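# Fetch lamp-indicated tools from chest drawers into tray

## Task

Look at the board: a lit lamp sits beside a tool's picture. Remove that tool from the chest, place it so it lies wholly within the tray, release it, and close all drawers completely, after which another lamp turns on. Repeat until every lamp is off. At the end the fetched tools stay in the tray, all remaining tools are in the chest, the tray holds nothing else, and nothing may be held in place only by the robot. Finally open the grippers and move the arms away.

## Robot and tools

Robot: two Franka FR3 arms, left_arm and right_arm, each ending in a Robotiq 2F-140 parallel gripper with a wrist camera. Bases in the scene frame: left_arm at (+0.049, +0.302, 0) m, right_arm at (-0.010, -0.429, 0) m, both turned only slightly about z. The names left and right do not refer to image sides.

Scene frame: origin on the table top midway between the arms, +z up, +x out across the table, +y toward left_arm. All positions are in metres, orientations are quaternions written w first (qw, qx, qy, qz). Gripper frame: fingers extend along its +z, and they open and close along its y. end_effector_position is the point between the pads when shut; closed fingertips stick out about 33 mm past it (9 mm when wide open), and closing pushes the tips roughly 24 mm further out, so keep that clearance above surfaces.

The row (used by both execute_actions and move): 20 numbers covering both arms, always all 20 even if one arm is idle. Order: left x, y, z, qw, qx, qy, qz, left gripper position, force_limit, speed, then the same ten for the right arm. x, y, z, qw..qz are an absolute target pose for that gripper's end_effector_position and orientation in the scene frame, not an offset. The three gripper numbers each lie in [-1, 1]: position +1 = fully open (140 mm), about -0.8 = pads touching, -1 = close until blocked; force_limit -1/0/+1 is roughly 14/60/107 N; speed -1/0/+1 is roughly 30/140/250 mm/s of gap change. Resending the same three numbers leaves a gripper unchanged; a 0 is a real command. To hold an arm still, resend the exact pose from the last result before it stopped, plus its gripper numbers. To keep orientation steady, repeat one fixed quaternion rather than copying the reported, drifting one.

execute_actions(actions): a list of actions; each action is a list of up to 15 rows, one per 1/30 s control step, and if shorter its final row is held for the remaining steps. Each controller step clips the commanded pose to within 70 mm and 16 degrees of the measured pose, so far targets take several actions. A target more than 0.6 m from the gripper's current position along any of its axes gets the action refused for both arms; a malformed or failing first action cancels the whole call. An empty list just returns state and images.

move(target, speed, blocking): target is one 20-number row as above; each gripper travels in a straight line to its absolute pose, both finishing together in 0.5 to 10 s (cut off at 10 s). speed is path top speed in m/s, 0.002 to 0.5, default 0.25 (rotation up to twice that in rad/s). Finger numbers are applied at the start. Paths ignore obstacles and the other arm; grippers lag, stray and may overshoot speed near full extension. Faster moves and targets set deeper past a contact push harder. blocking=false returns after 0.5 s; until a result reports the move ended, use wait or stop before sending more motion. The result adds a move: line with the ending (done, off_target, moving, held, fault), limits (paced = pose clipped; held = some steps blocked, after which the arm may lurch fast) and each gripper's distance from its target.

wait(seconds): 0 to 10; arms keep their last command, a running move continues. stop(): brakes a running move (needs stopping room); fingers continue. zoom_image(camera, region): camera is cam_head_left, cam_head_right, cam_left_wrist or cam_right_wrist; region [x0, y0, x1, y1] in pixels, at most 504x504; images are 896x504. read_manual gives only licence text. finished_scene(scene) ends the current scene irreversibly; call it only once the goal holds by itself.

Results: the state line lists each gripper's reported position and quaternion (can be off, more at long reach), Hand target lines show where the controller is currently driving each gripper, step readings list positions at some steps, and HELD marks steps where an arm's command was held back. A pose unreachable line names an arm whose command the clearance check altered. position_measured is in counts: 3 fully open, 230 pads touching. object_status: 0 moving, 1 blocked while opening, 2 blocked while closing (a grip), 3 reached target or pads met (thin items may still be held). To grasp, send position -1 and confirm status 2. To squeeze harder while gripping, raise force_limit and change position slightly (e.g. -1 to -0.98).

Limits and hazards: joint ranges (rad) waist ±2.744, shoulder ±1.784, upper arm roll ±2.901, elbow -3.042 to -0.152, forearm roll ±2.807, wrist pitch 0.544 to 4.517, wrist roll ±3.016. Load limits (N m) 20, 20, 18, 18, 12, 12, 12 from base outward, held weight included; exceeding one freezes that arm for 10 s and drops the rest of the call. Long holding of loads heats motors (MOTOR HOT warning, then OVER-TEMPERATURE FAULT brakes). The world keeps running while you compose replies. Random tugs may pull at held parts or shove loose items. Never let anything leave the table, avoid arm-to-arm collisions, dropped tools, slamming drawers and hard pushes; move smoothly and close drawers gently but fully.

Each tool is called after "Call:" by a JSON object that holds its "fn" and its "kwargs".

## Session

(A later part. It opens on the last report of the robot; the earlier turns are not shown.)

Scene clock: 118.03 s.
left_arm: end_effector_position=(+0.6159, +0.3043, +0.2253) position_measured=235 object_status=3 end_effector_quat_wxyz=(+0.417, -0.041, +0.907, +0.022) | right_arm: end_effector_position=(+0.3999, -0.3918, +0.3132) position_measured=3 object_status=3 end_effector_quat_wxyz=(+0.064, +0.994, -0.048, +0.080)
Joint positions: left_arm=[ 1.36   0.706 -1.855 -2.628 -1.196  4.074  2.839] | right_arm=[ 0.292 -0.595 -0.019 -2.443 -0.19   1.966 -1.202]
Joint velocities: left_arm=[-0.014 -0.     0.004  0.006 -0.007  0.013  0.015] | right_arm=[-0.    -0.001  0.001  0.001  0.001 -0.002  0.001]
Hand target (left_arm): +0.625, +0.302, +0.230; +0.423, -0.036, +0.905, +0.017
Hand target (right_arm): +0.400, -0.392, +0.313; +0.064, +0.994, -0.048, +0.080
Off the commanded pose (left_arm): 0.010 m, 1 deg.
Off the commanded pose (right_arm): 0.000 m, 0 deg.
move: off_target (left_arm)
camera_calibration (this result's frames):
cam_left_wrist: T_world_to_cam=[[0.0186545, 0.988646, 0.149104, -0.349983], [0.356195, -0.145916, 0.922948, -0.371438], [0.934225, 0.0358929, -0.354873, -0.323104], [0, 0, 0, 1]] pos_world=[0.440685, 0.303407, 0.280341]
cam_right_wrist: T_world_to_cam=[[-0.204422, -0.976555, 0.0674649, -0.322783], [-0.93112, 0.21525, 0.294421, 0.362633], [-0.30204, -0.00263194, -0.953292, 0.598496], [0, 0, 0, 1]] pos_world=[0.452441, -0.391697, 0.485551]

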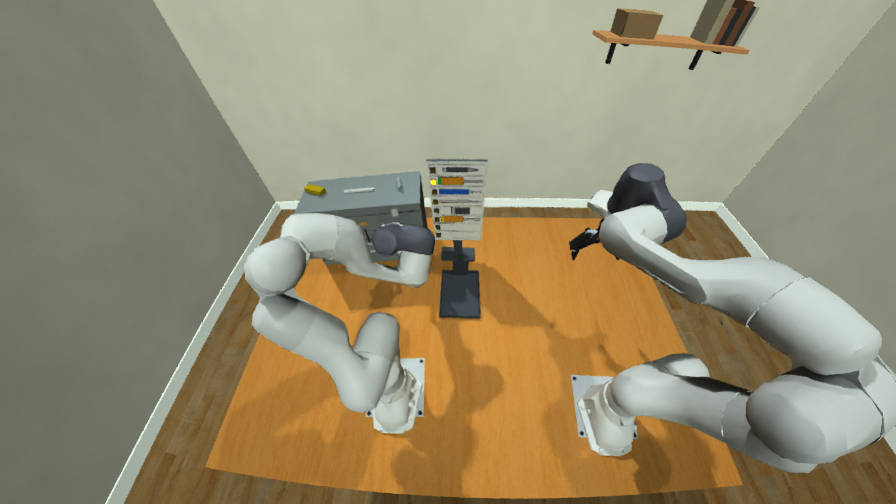

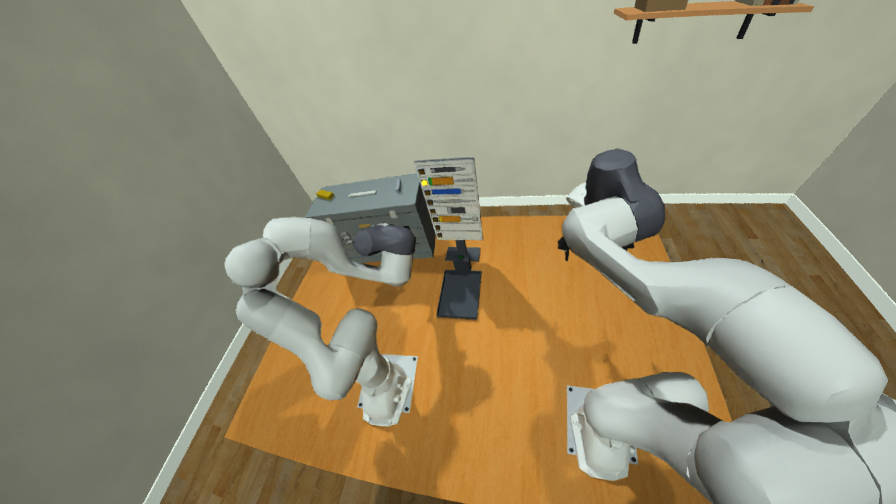

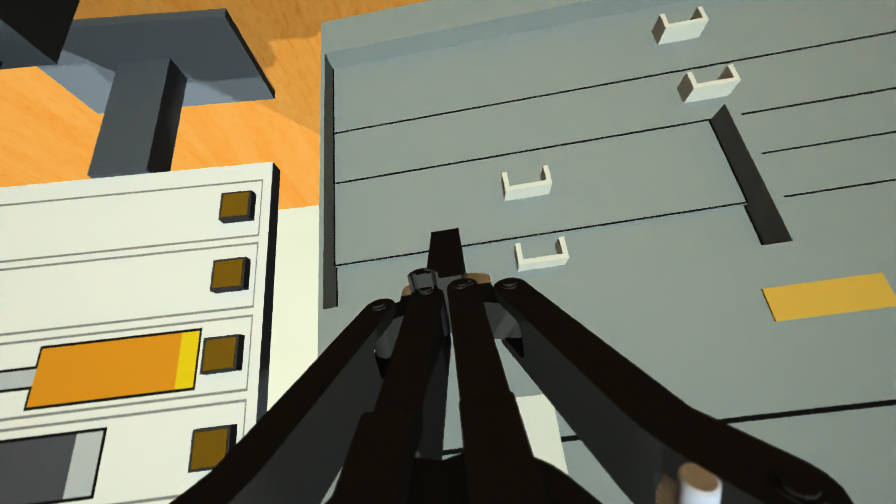

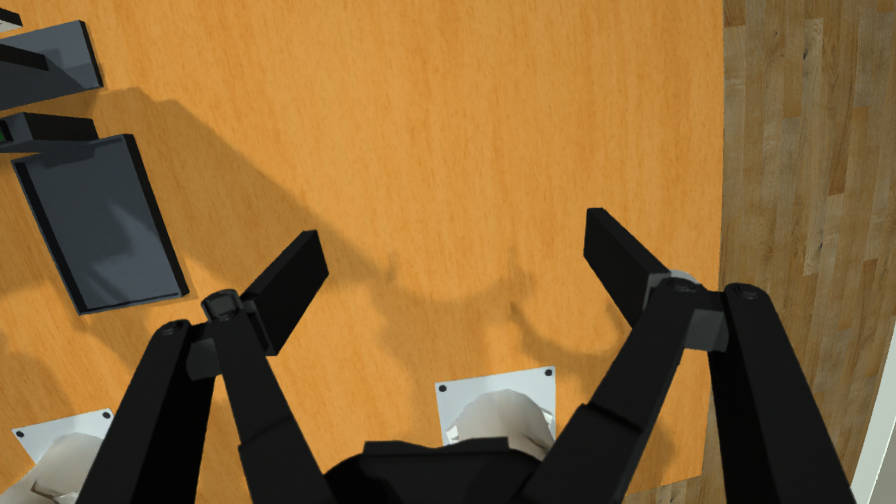

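Call:
{"fn": "move", "kwargs": {"target": [0.55,0.353,0.21,0.423,-0.036,0.906,0.017,0,1,0,0.40,-0.392,0.313,0.064,0.994,-0.048,0.080,1,0,0], "speed": 0.1}}

Call:
{"fn": "move", "kwargs": {"target": [0.613,0.353,0.178,0.423,-0.036,0.906,0.017,0,1,0,0.40,-0.392,0.313,0.064,0.994,-0.048,0.080,1,0,0], "speed": 0.06}}

Scene clock: 119.73 s.
left_arm: end_effector_position=(+0.5495, +0.3552, +0.2075) position_measured=129 object_status=3 end_effector_quat_wxyz=(+0.419, -0.044, +0.907, +0.016) | right_arm: end_effector_position=(+0.3999, -0.3918, +0.3132) position_measured=3 object_status=3 end_effector_quat_wxyz=(+0.064, +0.994, -0.048, +0.080)
Joint positions: left_arm=[ 1.675  0.879 -2.002 -2.874 -1.118  4.099  2.876] | right_arm=[ 0.292 -0.595 -0.019 -2.443 -0.19   1.966 -1.202]
Joint velocities: left_arm=[ 0.013 -0.    -0.009 -0.004  0.003 -0.007  0.02 ] | right_arm=[ 0.001 -0.    -0.     0.001  0.001  0.    -0.001]
Hand target (left_arm): +0.550, +0.354, +0.208; +0.421, -0.036, +0.906, +0.017
Hand target (right_arm): +0.400, -0.392, +0.313; +0.064, +0.994, -0.048, +0.080
Off the commanded pose (left_arm): 0.003 m, 1 deg.
Off the commanded pose (right_arm): 0.000 m, 0 deg.
move: done
camera_calibration (this result's frames):
cam_left_wrist: T_world_to_cam=[[0.0185769, 0.990541, 0.135956, -0.394234], [0.352274, -0.133744, 0.926291, -0.326797], [0.935713, 0.0306862, -0.351426, -0.268985], [0, 0, 0, 1]] pos_world=[0.374139, 0.355052, 0.261779]
cam_right_wrist: T_world_to_cam=[[-0.204422, -0.976555, 0.0674647, -0.322783], [-0.931119, 0.21525, 0.294421, 0.362633], [-0.30204, -0.00263169, -0.953292, 0.598496], [0, 0, 0, 1]] pos_world=[0.452441, -0.391697, 0.485551]

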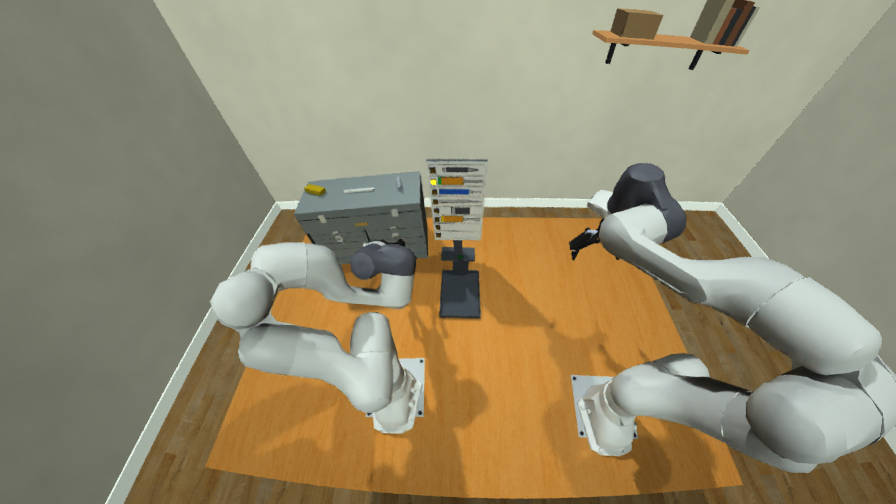

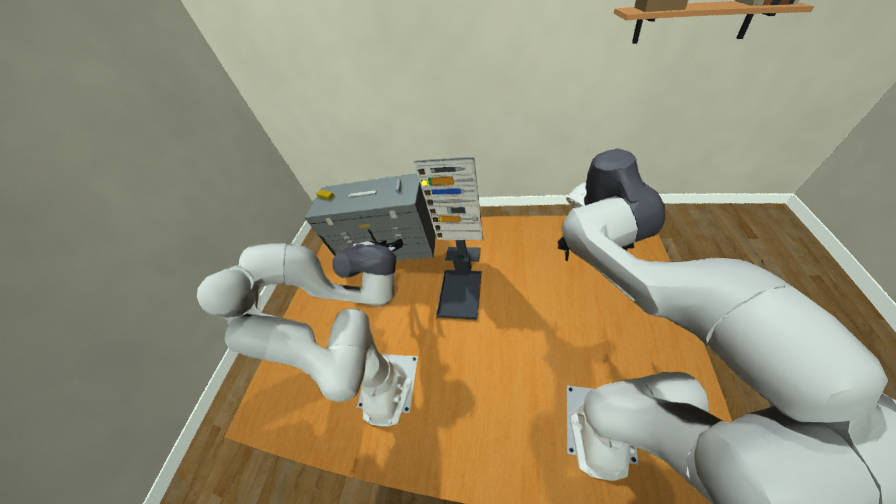

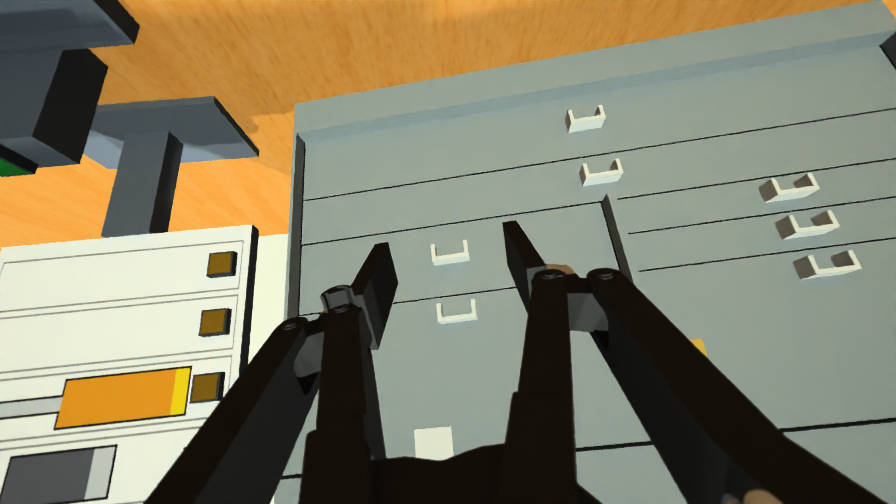

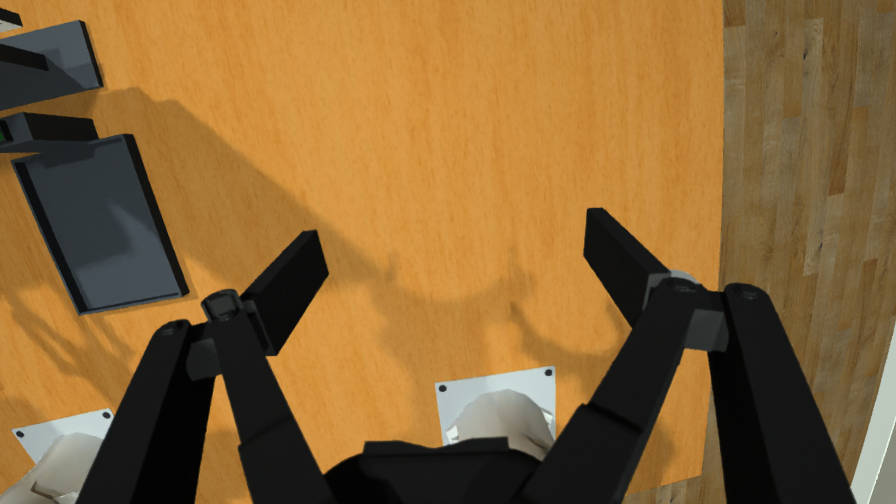

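Scene clock: 121.20 s.
left_arm: end_effector_position=(+0.6105, +0.3525, +0.1784) position_measured=129 object_status=3 end_effector_quat_wxyz=(+0.422, -0.034, +0.906, +0.019) | right_arm: end_effector_position=(+0.3999, -0.3918, +0.3132) position_measured=3 object_status=3 end_effector_quat_wxyz=(+0.064, +0.994, -0.048, +0.080)
Joint positions: left_arm=[ 1.422  0.844 -1.7   -2.723 -0.939  4.097  2.83 ] | right_arm=[ 0.292 -0.595 -0.019 -2.443 -0.19   1.966 -1.202]
Joint velocities: left_arm=[-0.011  0.011  0.008 -0.     0.007  0.019 -0.007] | right_arm=[-0.001 -0.    -0.     0.002 -0.    -0.    -0.001]
Hand target (left_arm): +0.613, +0.352, +0.180; +0.424, -0.036, +0.905, +0.017
Hand target (right_arm): +0.400, -0.392, +0.313; +0.064, +0.994, -0.048, +0.080
Off the commanded pose (left_arm): 0.003 m, 0 deg.
Off the commanded pose (right_arm): 0.000 m, 0 deg.
move: done
camera_calibration (this result's frames):
cam_left_wrist: T_world_to_cam=[[0.0340471, 0.988011, 0.150582, -0.399903], [0.345427, -0.153017, 0.925887, -0.310662], [0.937828, 0.0204911, -0.346495, -0.334742], [0, 0, 0, 1]] pos_world=[0.434857, 0.354432, 0.231869]
cam_right_wrist: T_world_to_cam=[[-0.204422, -0.976555, 0.0674649, -0.322783], [-0.93112, 0.215251, 0.294421, 0.362633], [-0.30204, -0.00263187, -0.953292, 0.598496], [0, 0, 0, 1]] pos_world=[0.452441, -0.391697, 0.485551]

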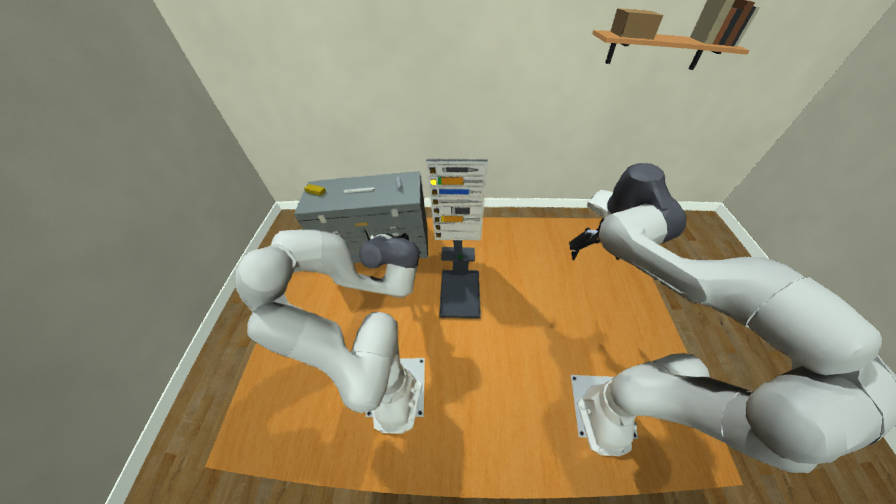

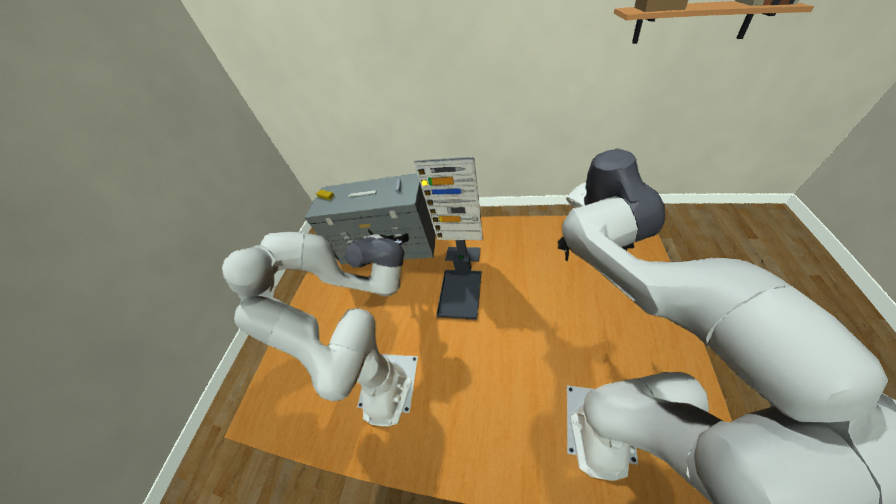

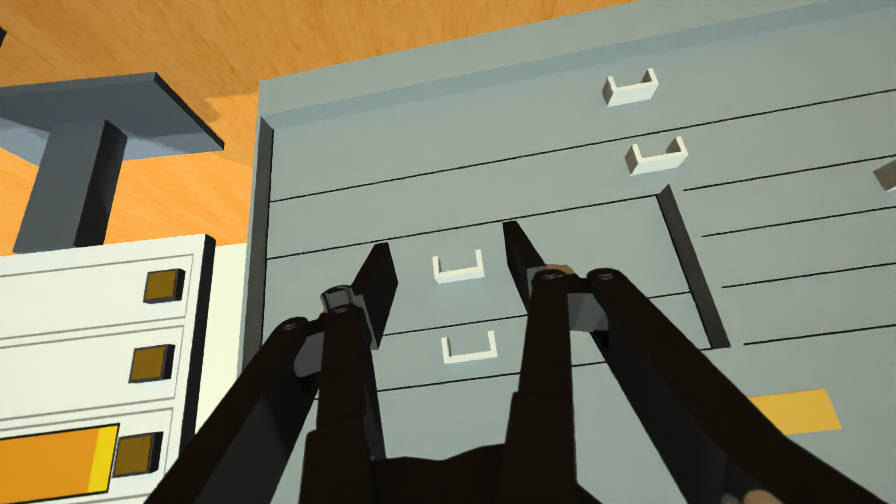

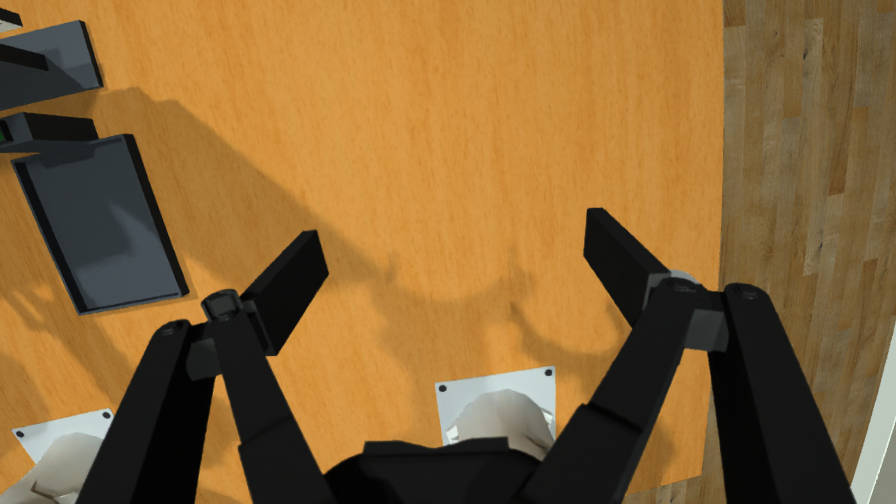

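Slightly higher, shift y.

Call:
{"fn": "move", "kwargs": {"target": [0.615,0.357,0.186,0.423,-0.036,0.906,0.017,0,1,0,0.40,-0.392,0.313,0.064,0.994,-0.048,0.080,1,0,0], "speed": 0.04}}

Call:
{"fn": "move", "kwargs": {"target": [0.615,0.357,0.186,0.423,-0.036,0.906,0.017,-1,1,0,0.40,-0.392,0.313,0.064,0.994,-0.048,0.080,1,0,0], "speed": 0.04}}

Call:
{"fn": "move", "kwargs": {"target": [0.50,0.347,0.186,0.423,-0.036,0.906,0.017,-1,1,0,0.40,-0.392,0.313,0.064,0.994,-0.048,0.080,1,0,0], "speed": 0.06}}

Scene clock: 122.23 s.
left_arm: end_effector_position=(+0.6106, +0.3533, +0.1801) position_measured=129 object_status=3 end_effector_quat_wxyz=(+0.418, -0.039, +0.908, +0.012) | right_arm: end_effector_position=(+0.3999, -0.3918, +0.3132) position_measured=3 object_status=3 end_effector_quat_wxyz=(+0.064, +0.994, -0.048, +0.080)
Joint positions: left_arm=[ 1.442  0.834 -1.72  -2.715 -0.968  4.068  2.835] | right_arm=[ 0.292 -0.595 -0.019 -2.443 -0.19   1.966 -1.202]
Joint velocities: left_arm=[ 0.011 -0.025 -0.007  0.001 -0.007 -0.027  0.001] | right_arm=[ 0.    -0.     0.001 -0.001 -0.001 -0.     0.003]
Hand target (left_arm): +0.615, +0.357, +0.186; +0.422, -0.036, +0.905, +0.017
Hand target (right_arm): +0.400, -0.392, +0.313; +0.064, +0.994, -0.048, +0.080
Off the commanded pose (left_arm): 0.008 m, 1 deg.
Off the commanded pose (right_arm): 0.000 m, 0 deg.
move: off_target (left_arm)
camera_calibration (this result's frames):
cam_left_wrist: T_world_to_cam=[[0.0306187, 0.99053, 0.133838, -0.396751], [0.354019, -0.135968, 0.925302, -0.323264], [0.934737, 0.0190497, -0.35483, -0.330409], [0, 0, 0, 1]] pos_world=[0.435435, 0.355334, 0.234978]
cam_right_wrist: T_world_to_cam=[[-0.204422, -0.976555, 0.0674648, -0.322783], [-0.931119, 0.215251, 0.294421, 0.362633], [-0.30204, -0.00263169, -0.953292, 0.598496], [0, 0, 0, 1]] pos_world=[0.452441, -0.391697, 0.485551]

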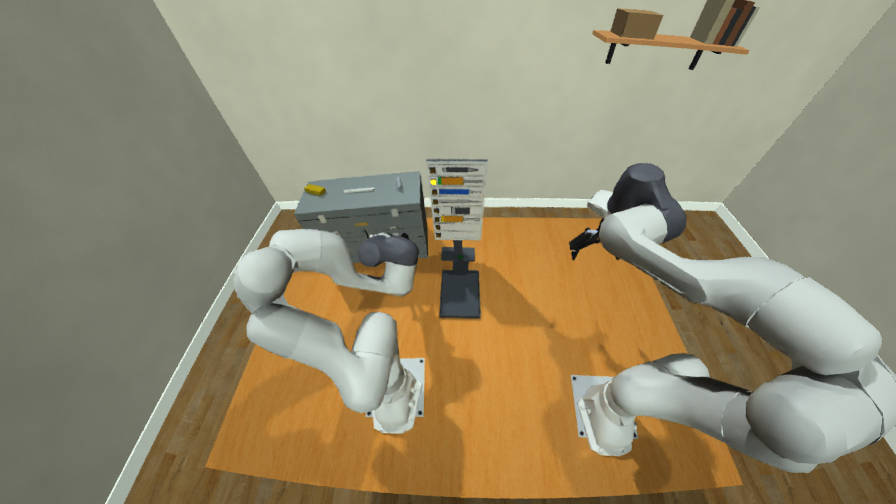

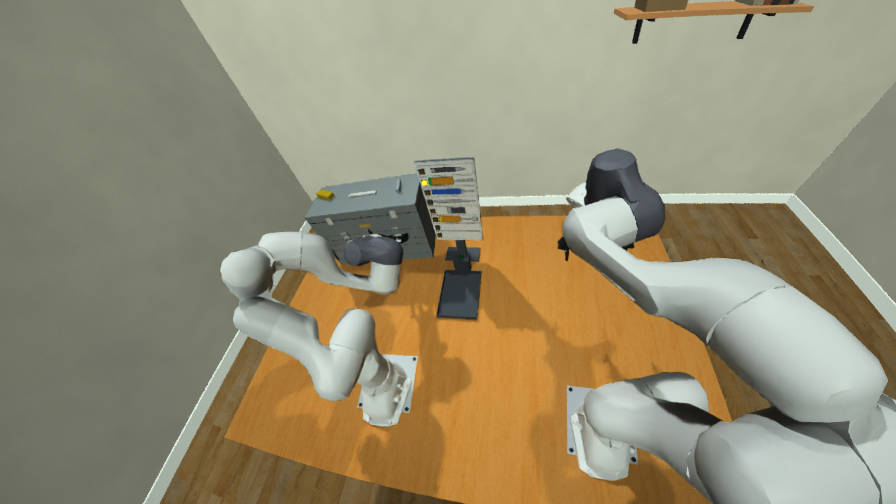

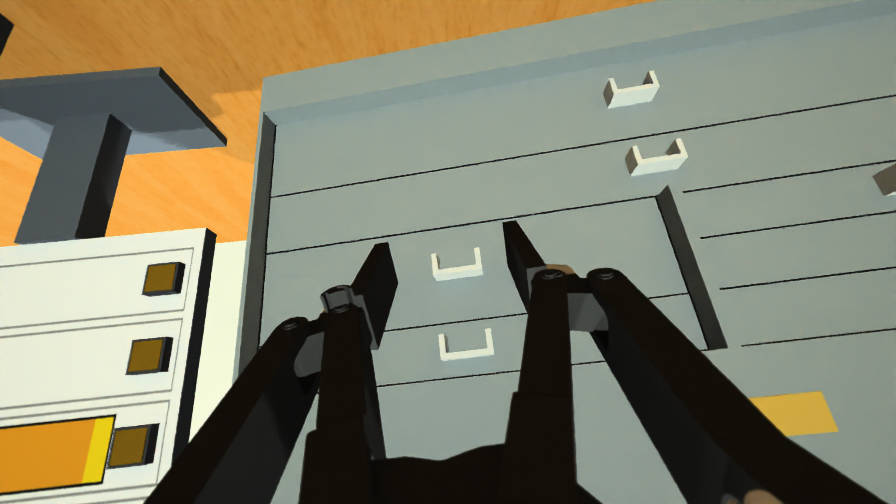

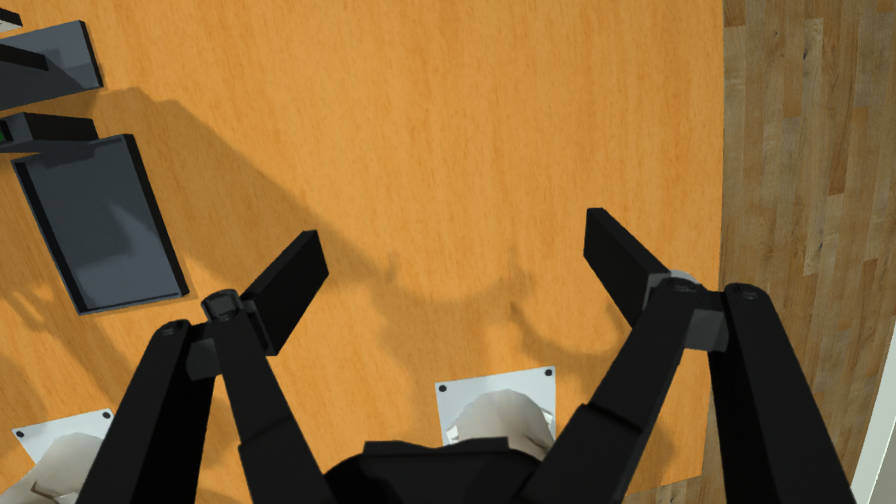

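Scene clock: 122.93 s.
left_arm: end_effector_position=(+0.6089, +0.3569, +0.1796) position_measured=197 object_status=2 end_effector_quat_wxyz=(+0.416, -0.042, +0.908, +0.016) | right_arm: end_effector_position=(+0.3999, -0.3918, +0.3132) position_measured=3 object_status=3 end_effector_quat_wxyz=(+0.064, +0.994, -0.048, +0.080)
Joint positions: left_arm=[ 1.446  0.832 -1.721 -2.716 -0.974  4.073  2.836] | right_arm=[ 0.292 -0.595 -0.019 -2.443 -0.19   1.966 -1.202]
Joint velocities: left_arm=[ 0.002 -0.003  0.    -0.001 -0.    -0.001 -0.001] | right_arm=[ 0.001  0.001  0.001 -0.001 -0.001  0.001  0.001]
Hand target (left_arm): +0.615, +0.357, +0.186; +0.423, -0.036, +0.905, +0.017
Hand target (right_arm): +0.400, -0.392, +0.313; +0.064, +0.994, -0.048, +0.080
Off the commanded pose (left_arm): 0.009 m, 1 deg.
Off the commanded pose (right_arm): 0.000 m, 0 deg.
move: off_target (left_arm)
camera_calibration (this result's frames):
cam_left_wrist: T_world_to_cam=[[0.0227501, 0.990263, 0.137335, -0.39596], [0.358047, -0.136329, 0.923697, -0.323731], [0.933426, 0.0281582, -0.357663, -0.330991], [0, 0, 0, 1]] pos_world=[0.433875, 0.35729, 0.235025]
cam_right_wrist: T_world_to_cam=[[-0.204422, -0.976555, 0.067465, -0.322783], [-0.931119, 0.215251, 0.294421, 0.362633], [-0.302041, -0.00263191, -0.953291, 0.598496], [0, 0, 0, 1]] pos_world=[0.452441, -0.391697, 0.485551]

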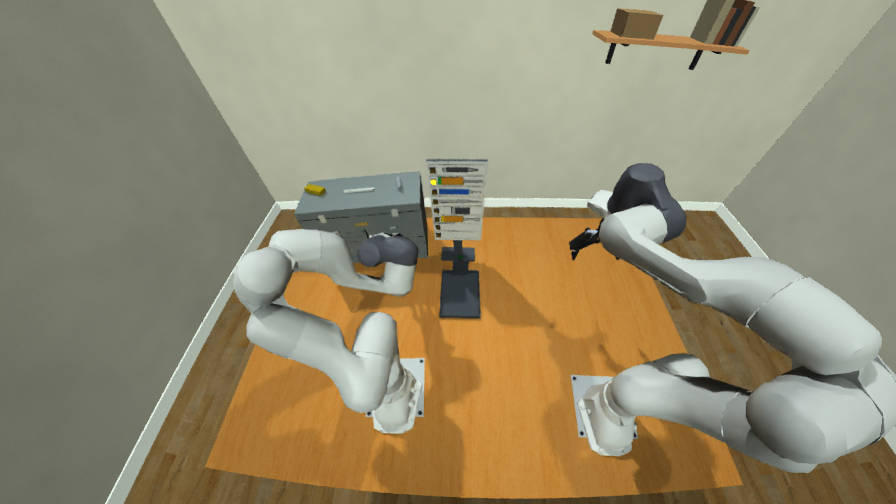

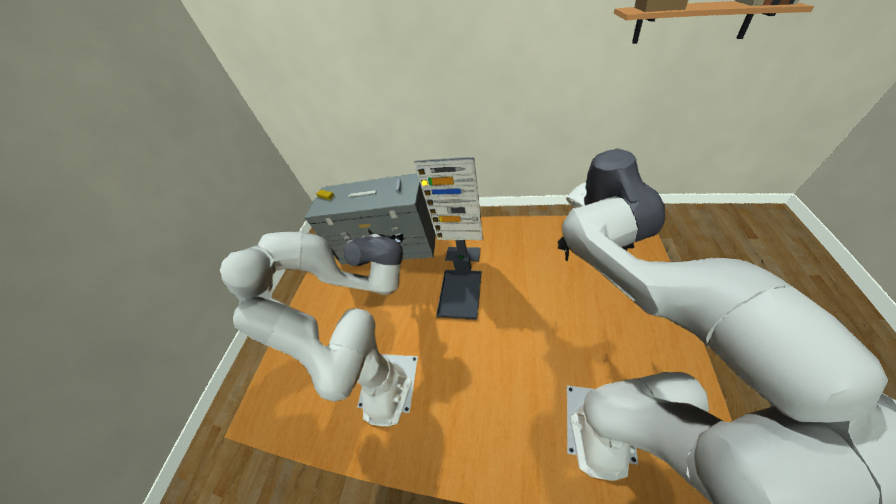

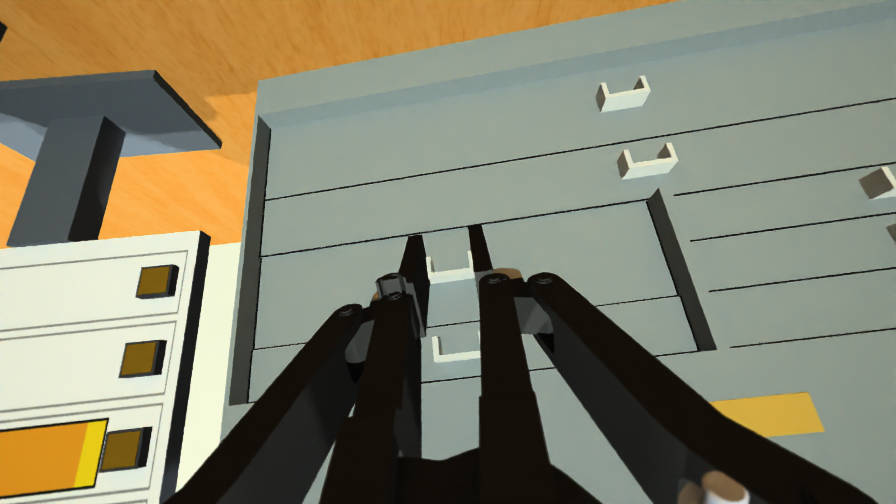

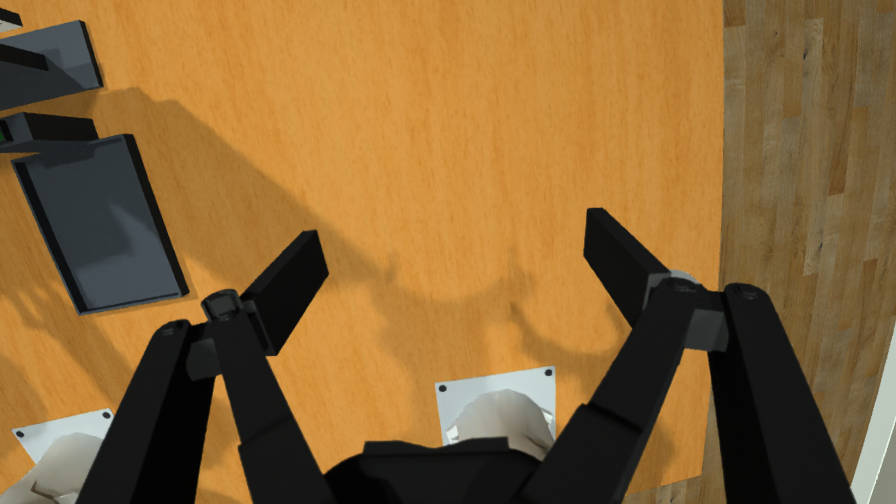

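Scene clock: 125.00 s.
left_arm: end_effector_position=(+0.5462, +0.3516, +0.1786) position_measured=197 object_status=2 end_effector_quat_wxyz=(+0.416, -0.038, +0.909, +0.014) | right_arm: end_effector_position=(+0.3999, -0.3918, +0.3132) position_measured=3 object_status=3 end_effector_quat_wxyz=(+0.064, +0.994, -0.048, +0.080)
Joint positions: left_arm=[ 1.604  0.893 -1.869 -2.914 -0.983  4.142  2.804] | right_arm=[ 0.292 -0.595 -0.019 -2.443 -0.19   1.966 -1.202]
Joint velocities: left_arm=[ 0.001  0.001 -0.     0.    -0.     0.    -0.002] | right_arm=[ 0.001 -0.     0.001 -0.    -0.002 -0.001 -0.001]
Hand target (left_arm): +0.547, +0.352, +0.179; +0.416, -0.038, +0.908, +0.015
Hand target (right_arm): +0.400, -0.392, +0.313; +0.064, +0.994, -0.048, +0.080
Off the commanded pose (left_arm): 0.047 m, 1 deg.
Off the commanded pose (right_arm): 0.000 m, 0 deg.
move: held (left_arm); limits=held; held on 28 of 62 steps (left_arm), including the last (left_arm)
pose unreachable (left arm): on one or more control steps of this call, first in action 0 (counted from 0), this arm could not follow its commanded pose, so it was not sent that pose on those steps. On the call's last step it was still not sent that pose. It may still have moved: this result reports where it is.
cause: the commanded pose would bring two parts of the arm too close to each other (joints 2 (shoulder) to 5 (forearm roll) lie between them).
camera_calibration (this result's frames):
cam_left_wrist: T_world_to_cam=[[0.031111, 0.989967, 0.137832, -0.393742], [0.357562, -0.139796, 0.923367, -0.299565], [0.933371, 0.0205566, -0.358324, -0.269772], [0, 0, 0, 1]] pos_world=[0.37116, 0.353459, 0.234213]
cam_right_wrist: T_world_to_cam=[[-0.204422, -0.976555, 0.0674647, -0.322783], [-0.931119, 0.215251, 0.294421, 0.362633], [-0.30204, -0.00263167, -0.953292, 0.598496], [0, 0, 0, 1]] pos_world=[0.452441, -0.391697, 0.485551]

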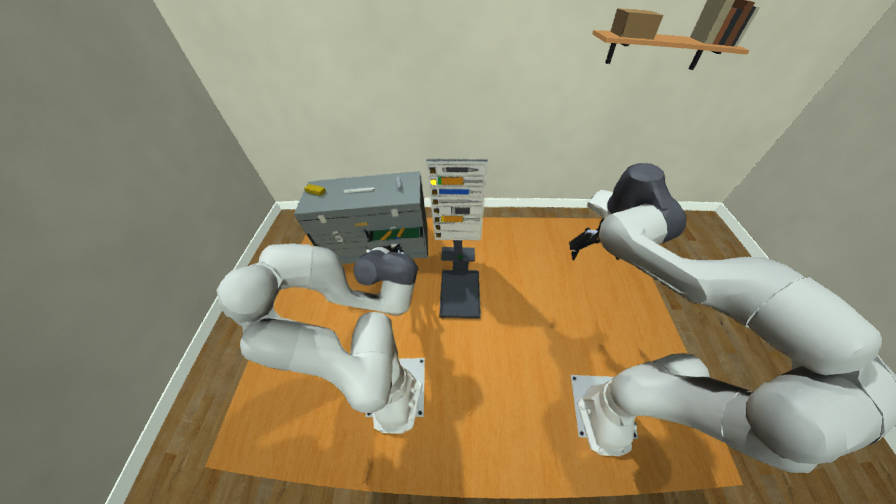

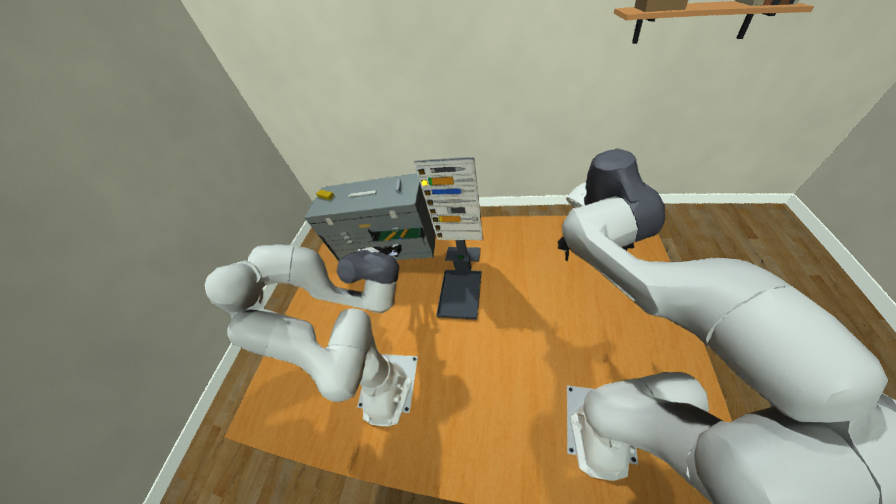

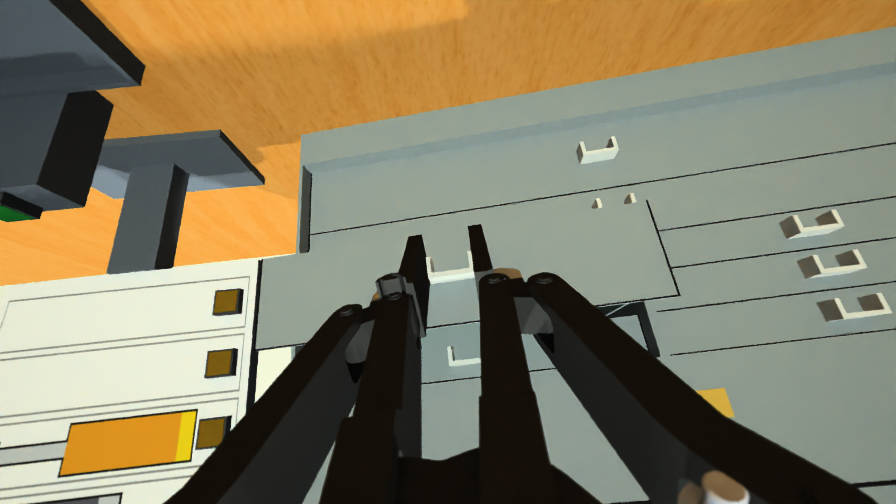

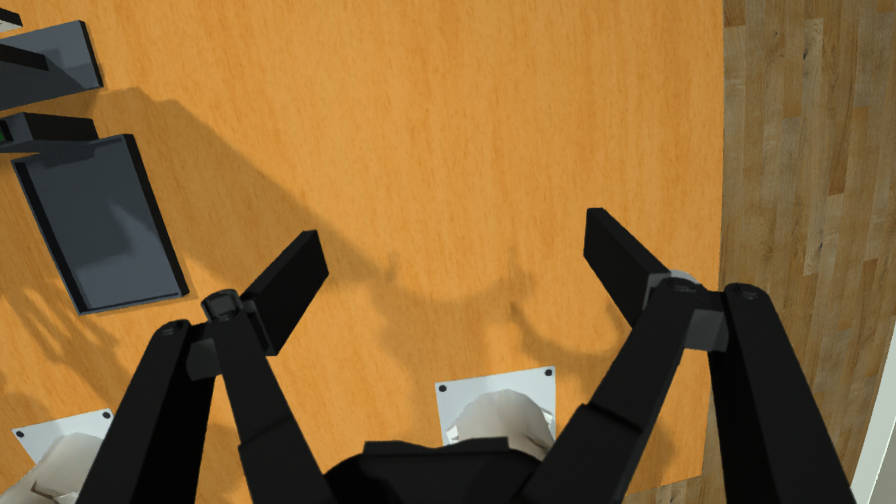

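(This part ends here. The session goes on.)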